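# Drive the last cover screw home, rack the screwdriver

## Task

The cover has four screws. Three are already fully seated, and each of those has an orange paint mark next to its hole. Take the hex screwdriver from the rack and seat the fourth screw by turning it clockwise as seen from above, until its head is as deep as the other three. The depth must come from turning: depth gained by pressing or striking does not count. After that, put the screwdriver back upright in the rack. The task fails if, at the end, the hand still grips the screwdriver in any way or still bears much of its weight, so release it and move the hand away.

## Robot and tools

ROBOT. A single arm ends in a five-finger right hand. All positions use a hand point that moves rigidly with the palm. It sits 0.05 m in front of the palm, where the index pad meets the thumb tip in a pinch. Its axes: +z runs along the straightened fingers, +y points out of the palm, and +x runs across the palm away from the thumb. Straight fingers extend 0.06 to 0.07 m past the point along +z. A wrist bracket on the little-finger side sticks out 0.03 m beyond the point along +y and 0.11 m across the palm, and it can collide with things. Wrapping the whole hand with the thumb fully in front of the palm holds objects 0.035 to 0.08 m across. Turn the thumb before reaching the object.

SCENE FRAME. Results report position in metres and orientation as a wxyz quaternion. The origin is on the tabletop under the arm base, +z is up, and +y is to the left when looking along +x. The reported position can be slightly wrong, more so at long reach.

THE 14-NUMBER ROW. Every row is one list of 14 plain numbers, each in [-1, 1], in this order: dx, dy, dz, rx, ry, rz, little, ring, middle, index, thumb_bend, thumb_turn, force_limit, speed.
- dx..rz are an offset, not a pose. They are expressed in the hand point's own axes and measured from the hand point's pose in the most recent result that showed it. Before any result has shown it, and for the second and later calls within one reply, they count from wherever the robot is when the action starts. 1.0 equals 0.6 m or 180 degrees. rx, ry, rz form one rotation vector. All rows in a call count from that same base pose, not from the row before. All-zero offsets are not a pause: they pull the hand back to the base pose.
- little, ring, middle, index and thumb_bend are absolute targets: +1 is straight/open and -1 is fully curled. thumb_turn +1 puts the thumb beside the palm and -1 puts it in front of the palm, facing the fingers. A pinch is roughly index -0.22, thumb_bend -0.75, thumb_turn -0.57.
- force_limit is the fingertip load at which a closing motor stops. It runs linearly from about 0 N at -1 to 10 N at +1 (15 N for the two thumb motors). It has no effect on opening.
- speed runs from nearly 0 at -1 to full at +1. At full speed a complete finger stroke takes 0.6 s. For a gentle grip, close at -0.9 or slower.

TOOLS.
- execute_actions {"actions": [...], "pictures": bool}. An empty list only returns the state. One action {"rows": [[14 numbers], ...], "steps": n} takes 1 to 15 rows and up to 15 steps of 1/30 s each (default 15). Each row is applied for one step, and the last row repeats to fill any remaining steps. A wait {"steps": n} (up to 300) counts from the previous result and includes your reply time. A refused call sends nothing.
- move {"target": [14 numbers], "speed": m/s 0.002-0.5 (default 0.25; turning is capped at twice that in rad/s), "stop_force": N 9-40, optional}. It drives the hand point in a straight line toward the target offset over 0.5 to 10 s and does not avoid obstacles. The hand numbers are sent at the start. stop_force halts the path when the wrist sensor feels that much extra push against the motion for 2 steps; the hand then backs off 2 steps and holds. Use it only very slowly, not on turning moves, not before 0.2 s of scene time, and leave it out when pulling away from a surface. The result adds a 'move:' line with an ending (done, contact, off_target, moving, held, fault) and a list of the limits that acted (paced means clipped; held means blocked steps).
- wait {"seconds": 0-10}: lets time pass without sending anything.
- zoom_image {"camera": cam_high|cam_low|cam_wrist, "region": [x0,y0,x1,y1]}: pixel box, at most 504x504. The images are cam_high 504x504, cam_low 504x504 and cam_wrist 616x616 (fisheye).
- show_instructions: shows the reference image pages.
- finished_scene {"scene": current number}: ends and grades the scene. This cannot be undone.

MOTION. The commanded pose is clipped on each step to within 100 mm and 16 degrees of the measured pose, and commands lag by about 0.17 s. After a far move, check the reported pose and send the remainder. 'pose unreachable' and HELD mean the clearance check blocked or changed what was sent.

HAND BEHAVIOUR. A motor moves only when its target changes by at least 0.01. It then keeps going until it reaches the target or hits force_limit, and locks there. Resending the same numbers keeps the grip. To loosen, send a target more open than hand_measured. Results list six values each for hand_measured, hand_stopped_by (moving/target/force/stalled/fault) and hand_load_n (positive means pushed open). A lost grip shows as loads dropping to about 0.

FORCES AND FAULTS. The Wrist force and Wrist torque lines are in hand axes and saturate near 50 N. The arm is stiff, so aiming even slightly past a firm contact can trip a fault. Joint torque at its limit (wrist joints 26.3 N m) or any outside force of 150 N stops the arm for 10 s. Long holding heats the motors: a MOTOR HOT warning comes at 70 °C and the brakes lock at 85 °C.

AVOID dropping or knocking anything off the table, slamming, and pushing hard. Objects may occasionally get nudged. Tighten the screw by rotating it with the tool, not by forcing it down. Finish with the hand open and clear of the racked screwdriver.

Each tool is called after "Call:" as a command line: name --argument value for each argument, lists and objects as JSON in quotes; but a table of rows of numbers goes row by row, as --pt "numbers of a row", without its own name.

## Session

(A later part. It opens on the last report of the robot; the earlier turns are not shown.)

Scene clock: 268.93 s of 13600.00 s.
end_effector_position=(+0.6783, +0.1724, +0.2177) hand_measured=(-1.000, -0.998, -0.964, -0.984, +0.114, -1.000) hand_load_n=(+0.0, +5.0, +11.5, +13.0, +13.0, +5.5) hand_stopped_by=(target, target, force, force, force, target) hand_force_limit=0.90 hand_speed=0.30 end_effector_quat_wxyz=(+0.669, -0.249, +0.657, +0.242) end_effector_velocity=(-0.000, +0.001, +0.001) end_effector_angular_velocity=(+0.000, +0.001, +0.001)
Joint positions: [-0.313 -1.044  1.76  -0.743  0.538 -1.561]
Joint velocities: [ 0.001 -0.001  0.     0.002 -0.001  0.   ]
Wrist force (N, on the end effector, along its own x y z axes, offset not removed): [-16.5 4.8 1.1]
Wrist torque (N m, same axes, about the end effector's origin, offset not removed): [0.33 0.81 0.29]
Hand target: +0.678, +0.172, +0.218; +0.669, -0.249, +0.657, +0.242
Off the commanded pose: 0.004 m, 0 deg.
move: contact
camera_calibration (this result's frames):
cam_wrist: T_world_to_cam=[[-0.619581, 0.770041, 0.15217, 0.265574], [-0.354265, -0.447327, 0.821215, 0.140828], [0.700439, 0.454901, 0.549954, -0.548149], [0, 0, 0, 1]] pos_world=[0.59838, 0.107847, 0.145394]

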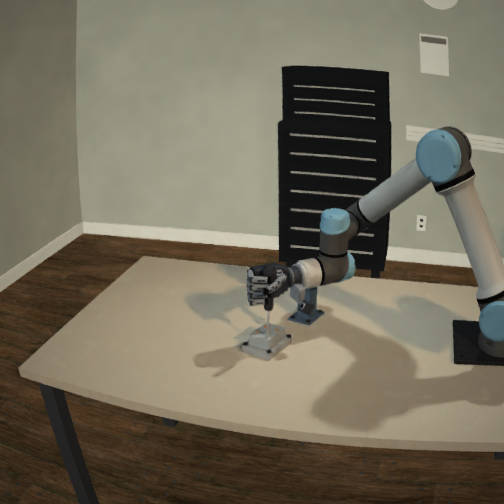

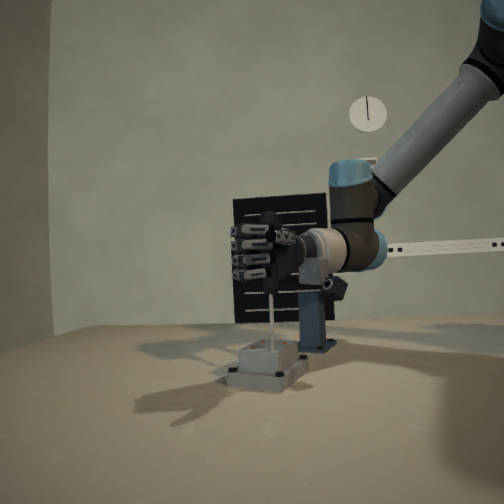

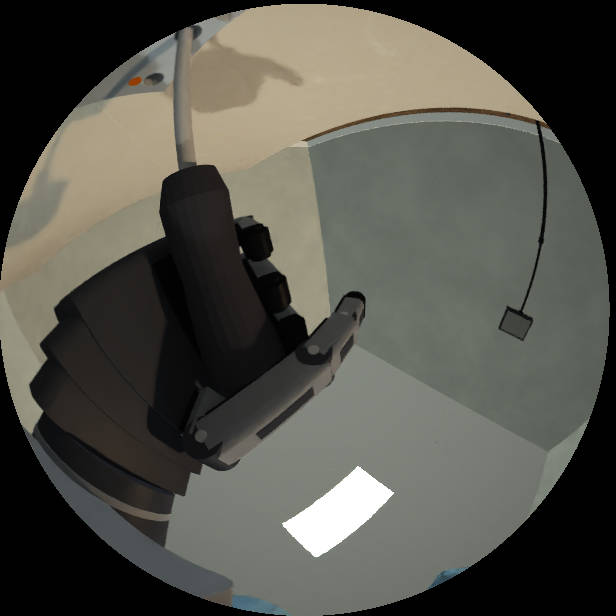

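Call:
move --target '[0,-0.02735,0.01517,0.1111,0,0,-1,-1,-1,-1,-0.7,-1,0.9,0.3]' --speed 0.5

Call:
move --target '[0,-0.02735,0.01517,0.1111,0,0,-1,-1,-1,-1,-0.7,-1,0.9,0.3]' --speed 0.5

Call:
move --target '[0,-0.02735,0.01517,0.1111,0,0,-1,-1,-1,-1,-0.7,-1,0.9,0.3]' --speed 0.5

Call:
move --target '[0,-0.02735,0.01517,0.1111,0,0,-1,-1,-1,-1,-0.7,-1,0.9,0.3]' --speed 0.5

Call:
execute_actions --actions '[{"rows":[[0,0,0,0,0,0,-0.55,-0.55,-0.4,-0.5,0.45,-1,0.9,0.4]],"steps":10}]' --pictures false

Call:
move --target '[0,0.0317,-0.0528,-0.2222,0,0,-0.55,-0.55,-0.4,-0.5,0.45,-1,0.9,0.2]' --speed 0.5

Call:
move --target '[0,0.0322,-0.0516,-0.2211,0,0,-0.55,-0.55,-0.4,-0.5,0.45,-1,0.9,0.2]' --speed 0.5

Call:
execute_actions --actions '[{"rows":[[0,0,0,0,0,0,-1,-1,-1,-1,0.45,-1,0.9,0.3]],"steps":13}]' --pictures false

Call:
execute_actions --actions '[{"rows":[[0,0,0,0,0,0,-1,-1,-1,-1,-0.7,-1,0.9,0.3]],"steps":13}]' --pictures false

Call:
move --target '[0.008,0,0,0,0,0,-1,-1,-1,-1,-0.7,-1,0.9,0.3]' --speed 0.003 --stop_force 9

Scene clock: 272.27 s of 13600.00 s.
end_effector_position=(+0.6959, +0.1659, +0.2182) hand_measured=(-1.000, -0.998, -0.964, -0.984, +0.114, -1.000) hand_load_n=(+0.0, +2.5, +11.0, +15.0, +11.5, +6.0) hand_stopped_by=(target, target, force, force, force, target) hand_force_limit=0.90 hand_speed=0.30 end_effector_quat_wxyz=(+0.702, -0.130, +0.689, +0.125) end_effector_velocity=(+0.001, +0.001, +0.000) end_effector_angular_velocity=(+0.001, -0.002, -0.014)
Joint positions: [-0.226 -1.126  1.9   -0.797  0.972 -1.567]
Joint velocities: [ 0.007 -0.001  0.002 -0.003  0.021  0.001]
Wrist force (N, on the end effector, along its own x y z axes, offset not removed): [-9.1 3.1 -0.7]
Wrist torque (N m, same axes, about the end effector's origin, offset not removed): [0.50 0.89 -0.08]
Hand target: +0.696, +0.166, +0.218; +0.702, -0.129, +0.689, +0.125
Off the commanded pose: 0.000 m, 0 deg.
move: done
camera_calibration (this result's frames):
cam_wrist: T_world_to_cam=[[-0.321068, 0.933874, 0.157461, 0.0452956], [-0.4872, -0.305446, 0.818131, 0.213404], [0.812128, 0.185961, 0.553052, -0.5915], [0, 0, 0, 1]] pos_world=[0.598887, 0.132879, 0.145406]

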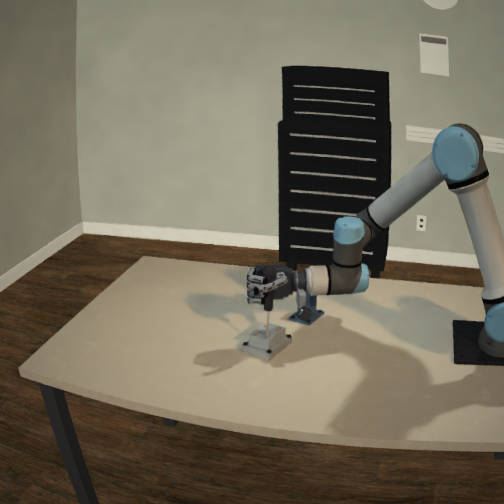

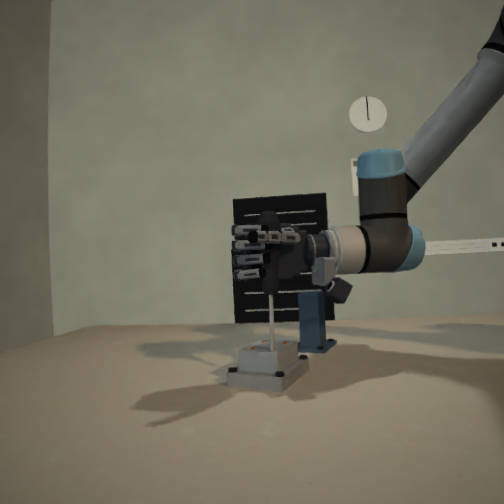

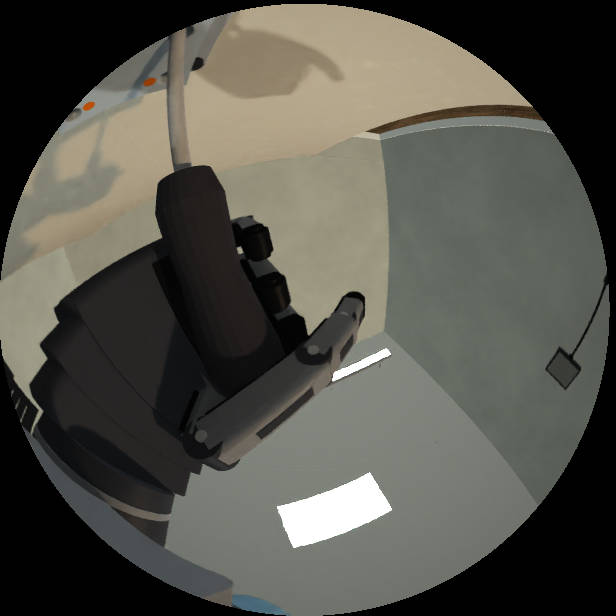

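Scene clock: 273.37 s of 13600.00 s.
end_effector_position=(+0.7101, +0.1539, +0.2185) hand_measured=(-1.000, -0.998, -0.964, -0.984, +0.114, -1.000) hand_load_n=(+0.0, +1.0, +10.5, +18.0, +9.5, +6.5) hand_stopped_by=(target, target, force, force, force, target) hand_force_limit=0.90 hand_speed=0.30 end_effector_quat_wxyz=(+0.714, -0.007, +0.700, +0.004) end_effector_velocity=(+0.001, +0.000, -0.000) end_effector_angular_velocity=(+0.002, +0.000, -0.014)
Joint positions: [-0.086 -1.151  1.943 -0.813  1.459 -1.57 ]
Joint velocities: [ 0.009  0.001 -0.002  0.001  0.023  0.001]
Wrist force (N, on the end effector, along its own x y z axes, offset not removed): [-1.6 0.1 -2.2]
Wrist torque (N m, same axes, about the end effector's origin, offset not removed): [0.35 0.51 -0.37]
Hand target: +0.710, +0.154, +0.219; +0.714, -0.006, +0.700, +0.004
Off the commanded pose: 0.000 m, 0 deg.
move: done
camera_calibration (this result's frames):
cam_wrist: T_world_to_cam=[[0.0152108, 0.986362, 0.163888, -0.187225], [-0.563948, -0.126886, 0.816004, 0.243875], [0.82567, -0.104836, 0.554327, -0.566153], [0, 0, 0, 1]] pos_world=[0.607837, 0.156262, 0.145514]

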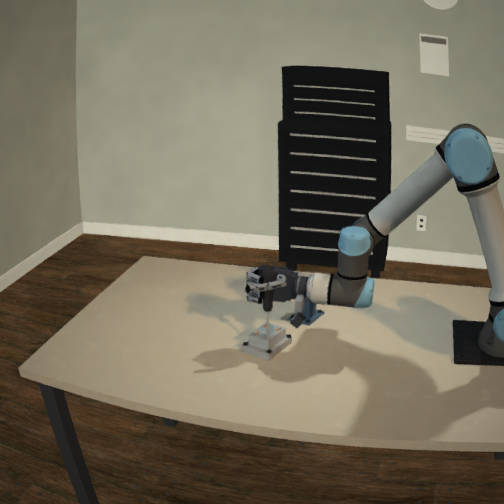

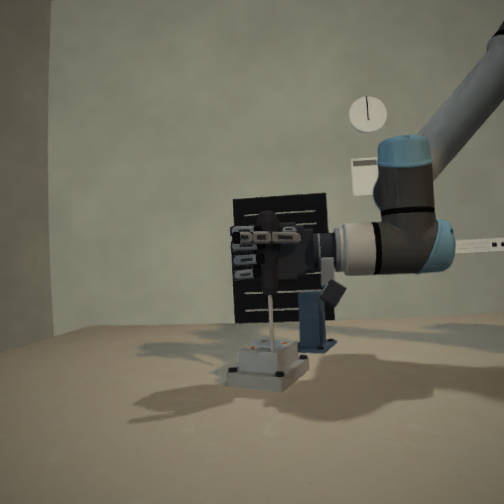

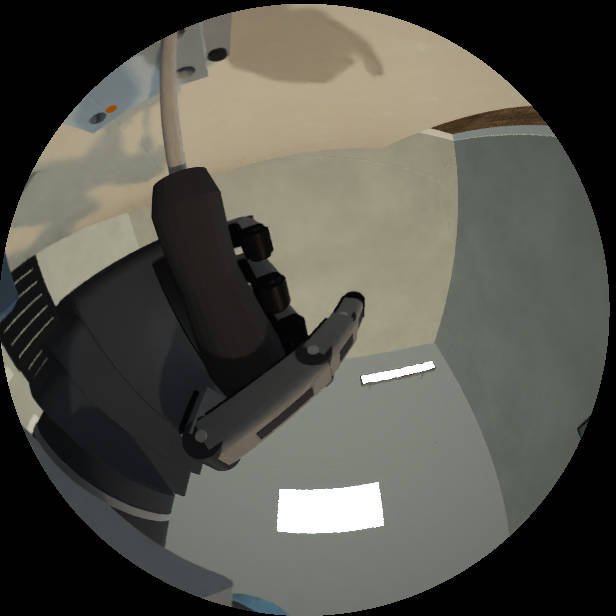

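Scene clock: 274.47 s of 13600.00 s.
end_effector_position=(+0.7194, +0.1378, +0.2187) hand_measured=(-1.000, -0.998, -0.964, -0.984, +0.114, -1.000) hand_load_n=(+0.0, +0.0, +10.0, +19.5, +8.5, +5.5) hand_stopped_by=(target, target, force, force, force, target) hand_force_limit=0.90 hand_speed=0.30 end_effector_quat_wxyz=(+0.704, +0.117, +0.690, -0.117) end_effector_velocity=(+0.001, -0.001, +0.001) end_effector_angular_velocity=(+0.002, -0.001, -0.015)
Joint positions: [ 0.072 -1.112  1.879 -0.789  1.963 -1.574]
Joint velocities: [ 0.007  0.004 -0.009  0.004  0.022  0.002]
Wrist force (N, on the end effector, along its own x y z axes, offset not removed): [0.7 -2.1 -3.3]
Wrist torque (N m, same axes, about the end effector's origin, offset not removed): [0.27 0.65 -0.79]
Hand target: +0.720, +0.138, +0.219; +0.704, +0.118, +0.690, -0.117
Off the commanded pose: 0.000 m, 0 deg.
move: done
camera_calibration (this result's frames):
cam_wrist: T_world_to_cam=[[0.349233, 0.921397, 0.170482, -0.404268], [-0.575402, 0.0672778, 0.815099, 0.228586], [0.73956, -0.382755, 0.553669, -0.475274], [0, 0, 0, 1]] pos_world=[0.624206, 0.1752, 0.145745]

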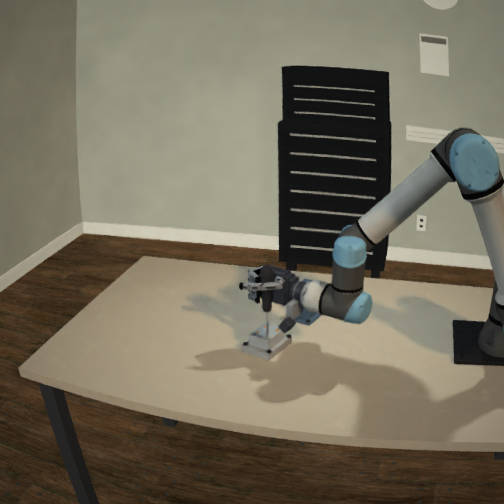

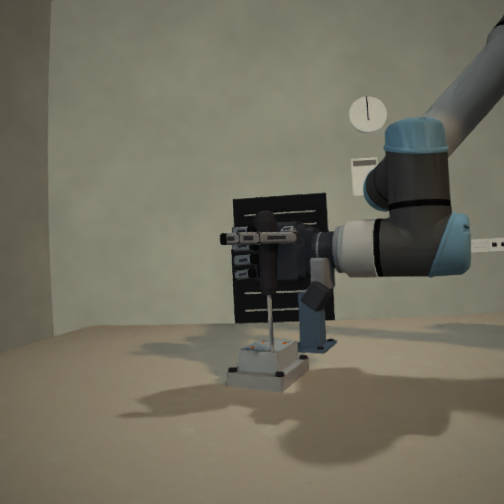

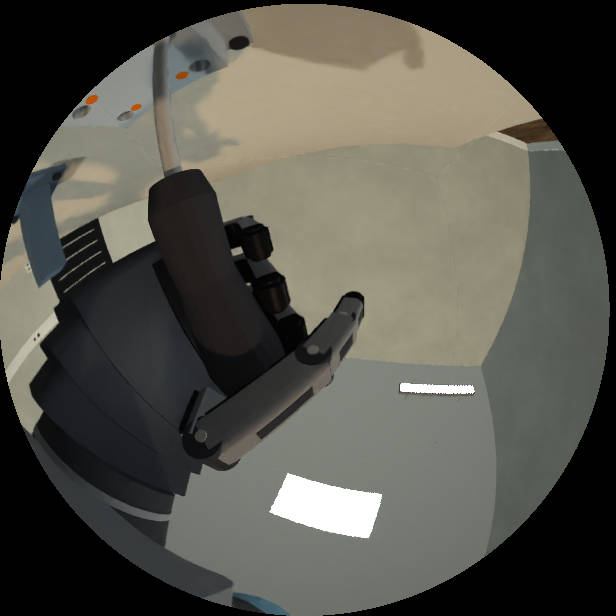

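Scene clock: 275.57 s of 13600.00 s.
end_effector_position=(+0.7226, +0.1194, +0.2188) hand_measured=(-1.000, -0.998, -0.964, -0.984, +0.114, -1.000) hand_load_n=(+0.0, +0.0, +9.5, +21.5, +8.0, +4.5) hand_stopped_by=(target, target, force, force, force, target) hand_force_limit=0.90 hand_speed=0.30 end_effector_quat_wxyz=(+0.674, +0.237, +0.660, -0.234) end_effector_velocity=(+0.001, -0.000, +0.000) end_effector_angular_velocity=(+0.002, +0.000, -0.014)
Joint positions: [ 0.199 -1.02   1.721 -0.728  2.438 -1.58 ]
Joint velocities: [ 0.005  0.006 -0.012  0.007  0.019  0.002]
Wrist force (N, on the end effector, along its own x y z axes, offset not removed): [1.6 -2.3 -0.8]
Wrist torque (N m, same axes, about the end effector's origin, offset not removed): [0.21 0.45 -0.93]
Hand target: +0.723, +0.119, +0.219; +0.674, +0.237, +0.660, -0.235
Off the commanded pose: 0.000 m, 0 deg.
move: done
camera_calibration (this result's frames):
cam_wrist: T_world_to_cam=[[0.641278, 0.746644, 0.176879, -0.580069], [-0.520333, 0.253737, 0.815397, 0.169486], [0.56393, -0.614932, 0.551219, -0.329576], [0, 0, 0, 1]] pos_world=[0.646032, 0.187433, 0.146072]

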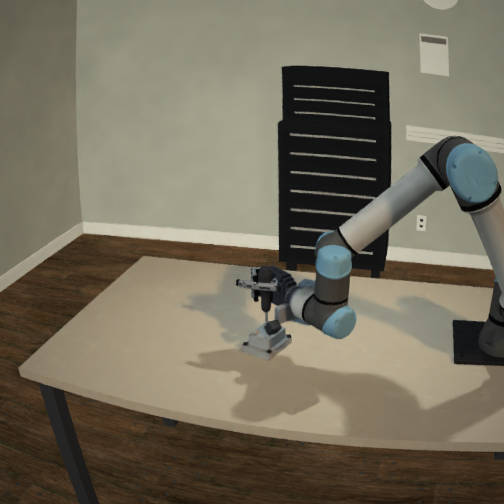

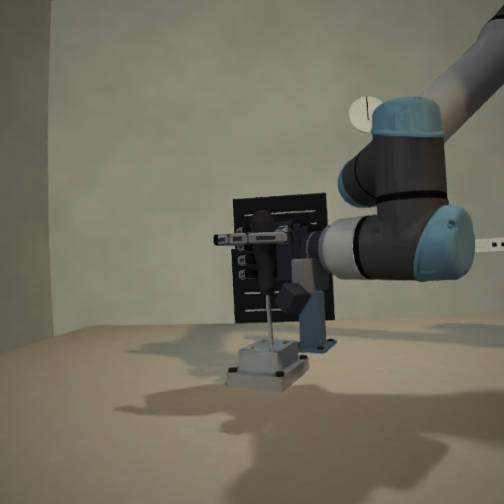

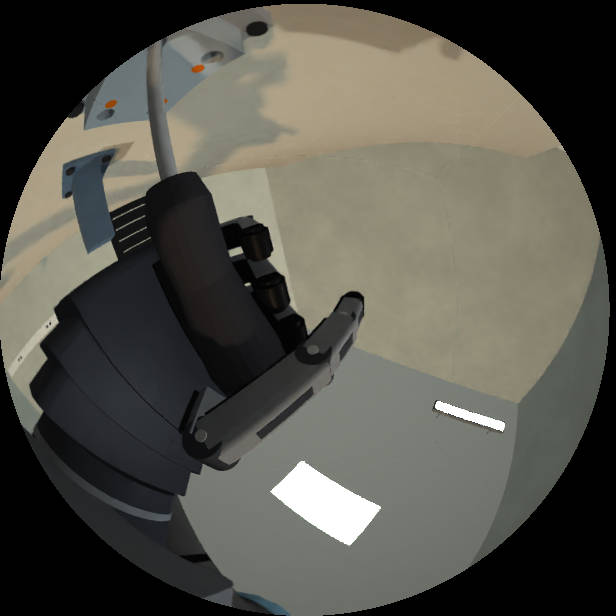

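Scene clock: 275.90 s of 13600.00 s.
end_effector_position=(+0.7227, +0.1195, +0.2189) hand_measured=(-0.550, -0.550, -0.428, -0.502, +0.446, -1.000) hand_load_n=(+0.0, +0.0, +0.5, +0.0, +0.0, +0.0) hand_stopped_by=(moving, moving, moving, moving, moving, target) hand_force_limit=0.90 hand_speed=0.40 end_effector_quat_wxyz=(+0.674, +0.237, +0.660, -0.234) end_effector_velocity=(+0.000, +0.001, +0.001) end_effector_angular_velocity=(+0.001, -0.003, +0.002)
Joint positions: [ 0.199 -1.02   1.721 -0.728  2.438 -1.579]
Joint velocities: [ 0.    -0.001 -0.    -0.002 -0.002  0.   ]
Wrist force (N, on the end effector, along its own x y z axes, offset not removed): [-0.3 1.7 0.9]
Wrist torque (N m, same axes, about the end effector's origin, offset not removed): [0.36 0.04 0.01]
Hand target: +0.723, +0.119, +0.219; +0.674, +0.237, +0.660, -0.234
Off the commanded pose: 0.000 m, 0 deg.
Steps of this call (steps 1 to 10: all 10 steps of this action). Readings (end_effector_position | what the end effector reports):
1: (+0.7227, +0.1194, +0.2188) | hand_measured=(-1.000, -0.998, -0.964, -0.984, +0.114, -1.000) hand_load_n=(+0.0, +0.0, +9.5, +21.5, +8.0, +5.0) hand_stopped_by=(moving, moving, moving, moving, moving, target) hand_force_limit=0.90 hand_speed=0.40
2: (+0.7227, +0.1194, +0.2188) | hand_measured=(-1.000, -0.998, -0.964, -0.984, +0.114, -1.000) hand_load_n=(+0.0, +0.0, +9.5, +21.5, +8.0, +5.0) hand_stopped_by=(moving, moving, moving, moving, moving, target) hand_force_limit=0.90 hand_speed=0.40
4: (+0.7227, +0.1194, +0.2188) | hand_measured=(-0.930, -0.928, -0.896, -0.916, +0.152, -1.000) hand_load_n=(+0.0, +0.0, -3.5, +1.0, +3.5, +1.5) hand_stopped_by=(moving, moving, moving, moving, moving, target) hand_force_limit=0.90 hand_speed=0.40
8: (+0.7227, +0.1195, +0.2188) | hand_measured=(-0.618, -0.618, -0.584, -0.604, +0.346, -1.000) hand_load_n=(+0.0, +0.0, +0.0, +0.0, +0.0, +0.0) hand_stopped_by=(moving, moving, moving, moving, moving, target) hand_force_limit=0.90 hand_speed=0.40
10: the state above

Scene clock: 277.60 s of 13600.00 s.
end_effector_position=(+0.7097, +0.1541, +0.2185) hand_measured=(-0.550, -0.550, -0.400, -0.500, +0.450, -1.000) hand_load_n=(+0.0, +0.0, +0.0, +0.0, +0.0, +0.0) hand_stopped_by=(target, target, target, target, target, target) hand_force_limit=0.90 hand_speed=0.20 end_effector_quat_wxyz=(+0.714, -0.007, +0.700, +0.005) end_effector_velocity=(+0.001, +0.001, +0.000) end_effector_angular_velocity=(-0.001, -0.000, +0.018)
Joint positions: [-0.086 -1.152  1.944 -0.814  1.456 -1.57 ]
Joint velocities: [-0.007  0.002 -0.004  0.002 -0.025 -0.   ]
Wrist force (N, on the end effector, along its own x y z axes, offset not removed): [0.2 2.7 0.4]
Wrist torque (N m, same axes, about the end effector's origin, offset not removed): [0.56 -0.06 0.04]
Hand target: +0.710, +0.154, +0.219; +0.714, -0.008, +0.700, +0.006
Off the commanded pose: 0.000 m, 0 deg.
move: done
camera_calibration (this result's frames):
cam_wrist: T_world_to_cam=[[0.013112, 0.986448, 0.16355, -0.185851], [-0.563957, -0.127771, 0.81586, 0.243831], [0.8257, -0.102933, 0.554638, -0.566222], [0, 0, 0, 1]] pos_world=[0.607476, 0.156204, 0.145512]

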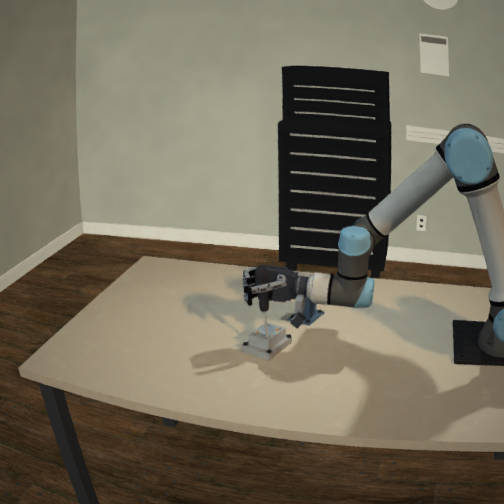

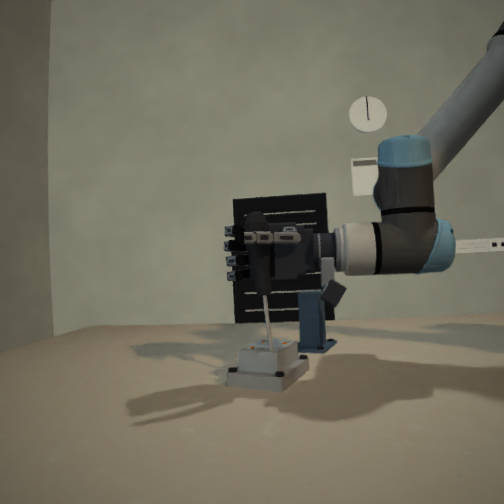

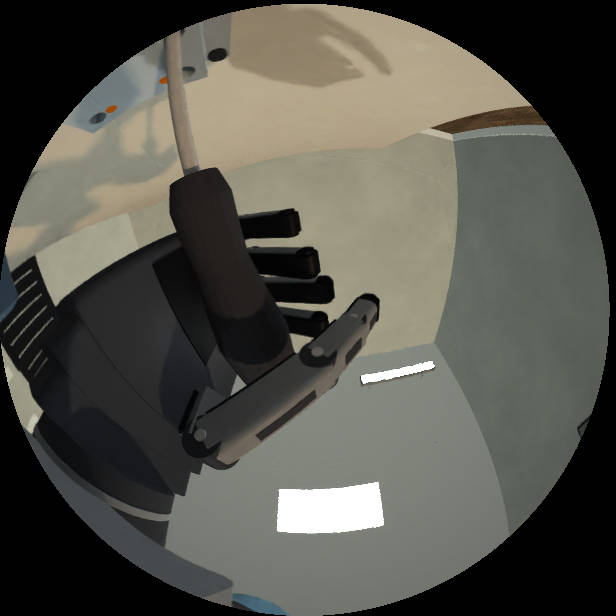

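Scene clock: 279.03 s of 13600.00 s.
end_effector_position=(+0.6783, +0.1726, +0.2177) hand_measured=(-0.550, -0.550, -0.400, -0.500, +0.450, -1.000) hand_load_n=(+0.0, +0.0, +0.0, +0.0, +0.0, +0.0) hand_stopped_by=(target, target, target, target, target, target) hand_force_limit=0.90 hand_speed=0.20 end_effector_quat_wxyz=(+0.669, -0.249, +0.657, +0.242) end_effector_velocity=(+0.000, +0.001, -0.000) end_effector_angular_velocity=(-0.002, +0.002, +0.018)
Joint positions: [-0.313 -1.045  1.76  -0.744  0.538 -1.561]
Joint velocities: [-0.001  0.007 -0.015  0.013 -0.019 -0.005]
Wrist force (N, on the end effector, along its own x y z axes, offset not removed): [0.5 2.5 1.5]
Wrist torque (N m, same axes, about the end effector's origin, offset not removed): [0.33 -0.13 0.03]
Hand target: +0.678, +0.173, +0.218; +0.669, -0.250, +0.657, +0.243
Off the commanded pose: 0.000 m, 0 deg.
move: done
camera_calibration (this result's frames):
cam_wrist: T_world_to_cam=[[-0.619823, 0.769939, 0.151702, 0.265657], [-0.354554, -0.447219, 0.821149, 0.141076], [0.700079, 0.45518, 0.550182, -0.548054], [0, 0, 0, 1]] pos_world=[0.598361, 0.108016, 0.145384]

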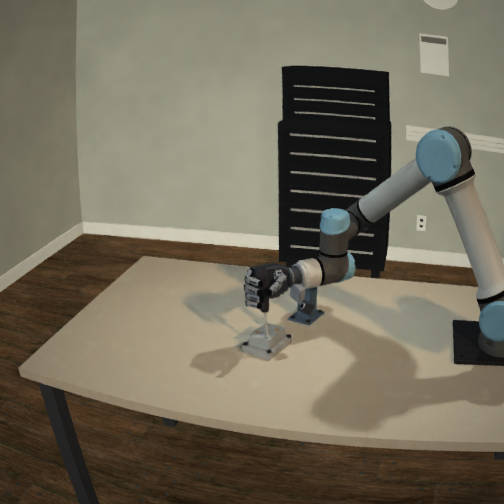

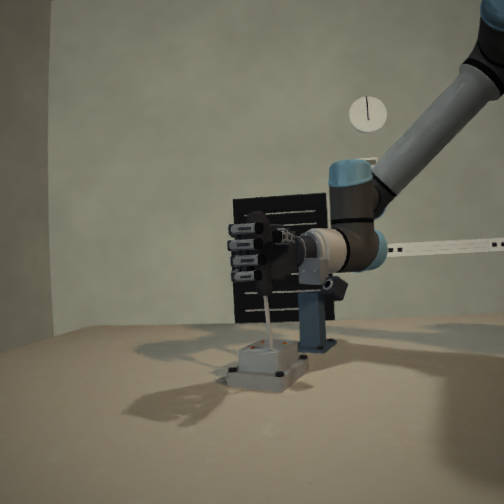

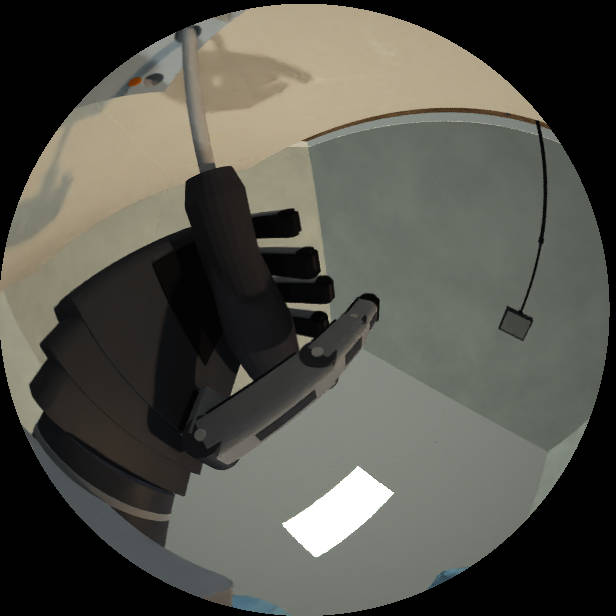

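Scene clock: 279.47 s of 13600.00 s.
end_effector_position=(+0.6783, +0.1726, +0.2178) hand_measured=(-1.000, -1.000, -0.964, -0.986, +0.452, -1.000) hand_load_n=(+0.0, +4.0, +10.5, +11.5, +1.5, -0.5) hand_stopped_by=(target, target, force, force, target, target) hand_force_limit=0.90 hand_speed=0.30 end_effector_quat_wxyz=(+0.669, -0.249, +0.657, +0.242) end_effector_velocity=(-0.001, +0.001, -0.000) end_effector_angular_velocity=(+0.000, +0.000, +0.002)
Joint positions: [-0.313 -1.044  1.759 -0.743  0.538 -1.561]
Joint velocities: [ 0.001 -0.001  0.002 -0.001 -0.001 -0.   ]
Wrist force (N, on the end effector, along its own x y z axes, offset not removed): [-1.4 4.3 0.7]
Wrist torque (N m, same axes, about the end effector's origin, offset not removed): [0.58 -0.12 0.33]
Hand target: +0.678, +0.173, +0.218; +0.669, -0.249, +0.657, +0.242
Off the commanded pose: 0.000 m, 0 deg.
Steps of this call (steps 1 to 13: all 13 steps of this action). Readings (end_effector_position | what the end effector reports):
1: (+0.6783, +0.1726, +0.2177) | hand_measured=(-0.550, -0.550, -0.400, -0.500, +0.450, -1.000) hand_load_n=(+0.0, +0.0, +0.0, +0.0, +0.0, +0.0) hand_stopped_by=(moving, moving, moving, moving, target, target) hand_force_limit=0.90 hand_speed=0.30
2: (+0.6783, +0.1726, +0.2177) | hand_measured=(-0.550, -0.550, -0.400, -0.500, +0.450, -1.000) hand_load_n=(+0.0, +0.0, +0.0, +0.0, +0.0, +0.0) hand_stopped_by=(moving, moving, moving, moving, target, target) hand_force_limit=0.90 hand_speed=0.30
4: (+0.6783, +0.1726, +0.2177) | hand_measured=(-0.616, -0.616, -0.466, -0.566, +0.450, -1.000) hand_load_n=(+0.0, +0.0, +0.0, +0.0, +0.0, +0.0) hand_stopped_by=(moving, moving, moving, moving, target, target) hand_force_limit=0.90 hand_speed=0.30
8: (+0.6783, +0.1726, +0.2177) | hand_measured=(-0.904, -0.904, -0.754, -0.854, +0.450, -1.000) hand_load_n=(+0.0, +0.0, +0.0, +0.0, +0.0, +0.0) hand_stopped_by=(moving, moving, moving, moving, target, target) hand_force_limit=0.90 hand_speed=0.30
13: the state above

Scene clock: 279.90 s of 13600.00 s.
end_effector_position=(+0.6783, +0.1726, +0.2178) hand_measured=(-1.000, -0.998, -0.964, -0.986, +0.114, -1.000) hand_load_n=(+0.0, +5.0, +11.5, +13.5, +13.0, +3.5) hand_stopped_by=(target, target, force, force, force, target) hand_force_limit=0.90 hand_speed=0.30 end_effector_quat_wxyz=(+0.669, -0.249, +0.657, +0.242) end_effector_velocity=(+0.000, -0.000, -0.000) end_effector_angular_velocity=(+0.000, +0.001, -0.001)
Joint positions: [-0.313 -1.044  1.76  -0.743  0.538 -1.561]
Joint velocities: [ 0.     0.    -0.     0.001  0.001 -0.   ]
Wrist force (N, on the end effector, along its own x y z axes, offset not removed): [-0.6 4.1 0.4]
Wrist torque (N m, same axes, about the end effector's origin, offset not removed): [0.40 0.16 0.53]
Hand target: +0.678, +0.173, +0.218; +0.669, -0.249, +0.657, +0.242
Off the commanded pose: 0.000 m, 0 deg.
Steps of this call (steps 1 to 13: all 13 steps of this action). Readings (end_effector_position | what the end effector reports):
1: (+0.6783, +0.1726, +0.2178) | hand_measured=(-1.000, -0.998, -0.964, -0.986, +0.452, -1.000) hand_load_n=(+0.0, +4.0, +10.5, +11.5, +1.5, -0.5) hand_stopped_by=(target, target, force, force, moving, target) hand_force_limit=0.90 hand_speed=0.30
2: (+0.6783, +0.1726, +0.2178) | hand_measured=(-1.000, -0.998, -0.964, -0.986, +0.452, -1.000) hand_load_n=(+0.0, +4.0, +10.5, +11.5, +1.5, -0.5) hand_stopped_by=(target, target, force, force, moving, target) hand_force_limit=0.90 hand_speed=0.30
4: (+0.6783, +0.1726, +0.2178) | hand_measured=(-1.000, -0.998, -0.964, -0.986, +0.412, -1.000) hand_load_n=(+0.0, +4.0, +10.5, +11.5, +2.5, +0.0) hand_stopped_by=(target, target, force, force, moving, target) hand_force_limit=0.90 hand_speed=0.30
8: (+0.6783, +0.1726, +0.2178) | hand_measured=(-1.000, -0.998, -0.964, -0.986, +0.238, -1.000) hand_load_n=(+0.0, +3.5, +10.0, +11.0, +10.0, +2.0) hand_stopped_by=(target, target, force, force, moving, target) hand_force_limit=0.90 hand_speed=0.30
13: the state above

Scene clock: 280.67 s of 13600.00 s.
end_effector_position=(+0.6784, +0.1726, +0.2174) hand_measured=(-1.000, -0.998, -0.964, -0.986, +0.114, -1.000) hand_load_n=(+0.0, +5.0, +11.5, +13.5, +13.0, +5.0) hand_stopped_by=(target, target, force, force, force, target) hand_force_limit=0.90 hand_speed=0.30 end_effector_quat_wxyz=(+0.669, -0.249, +0.657, +0.242) end_effector_velocity=(-0.001, +0.000, +0.000) end_effector_angular_velocity=(+0.001, +0.002, +0.002)
Joint positions: [-0.313 -1.044  1.76  -0.745  0.538 -1.561]
Joint velocities: [-0.001 -0.001  0.     0.003 -0.002 -0.   ]
Wrist force (N, on the end effector, along its own x y z axes, offset not removed): [-19.6 5.0 0.6]
Wrist torque (N m, same axes, about the end effector's origin, offset not removed): [0.52 1.02 0.13]
Hand target: +0.678, +0.173, +0.218; +0.669, -0.249, +0.657, +0.242
Off the commanded pose: 0.004 m, 0 deg.
move: contact
camera_calibration (this result's frames):
cam_wrist: T_world_to_cam=[[-0.619928, 0.769987, 0.15103, 0.266049], [-0.355119, -0.446957, 0.821048, 0.141748], [0.6997, 0.455357, 0.550517, -0.547772], [0, 0, 0, 1]] pos_world=[0.598545, 0.107933, 0.144995]

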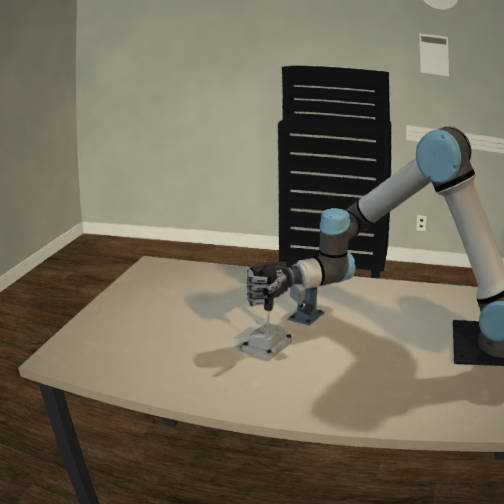

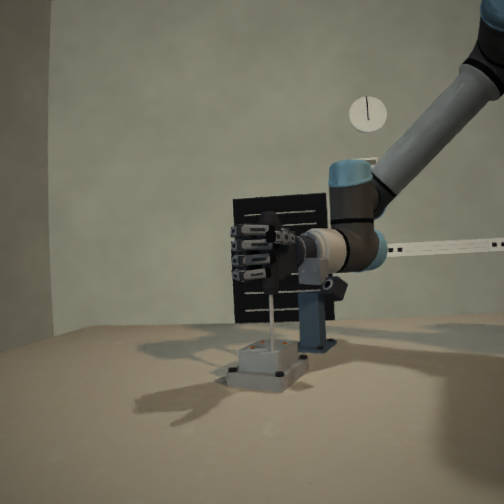

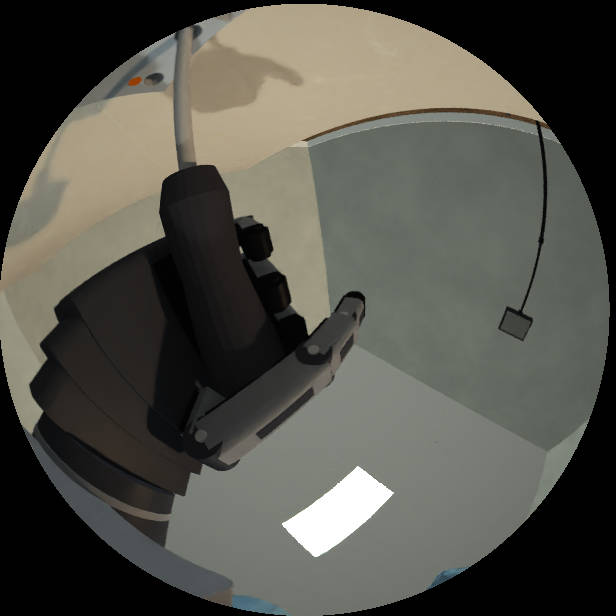

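Call:
zoom_image --camera "cam_low" --region '[215,200,325,395]'

Call:
zoom_image --camera "cam_wrist" --region '[90,10,290,190]'

Region (215, 200, 325, 395) of cam_low's 504x504 image, scaled by 2.585, with more detail than that image has; it fills the left 284 columns of this view, and the rest is white.

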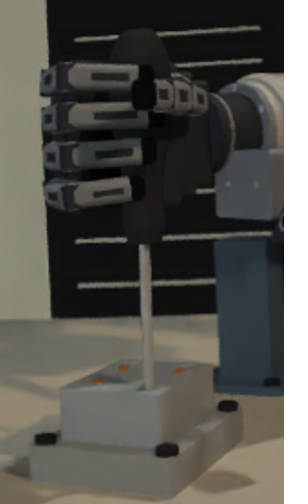

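Region (90, 10, 290, 190) of cam_wrist's 616x616 image, scaled by 2.520, with more detail than that image has; it fills the top 454 rows of this view, and the rest is white.

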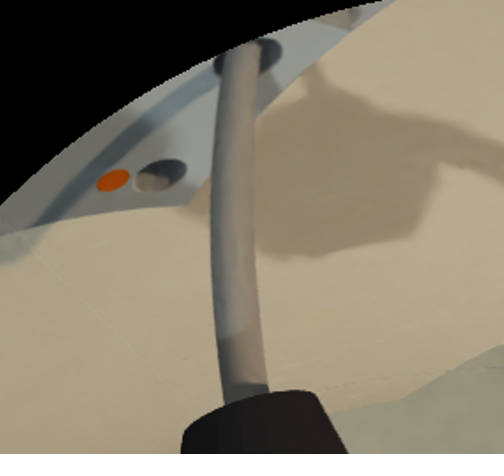

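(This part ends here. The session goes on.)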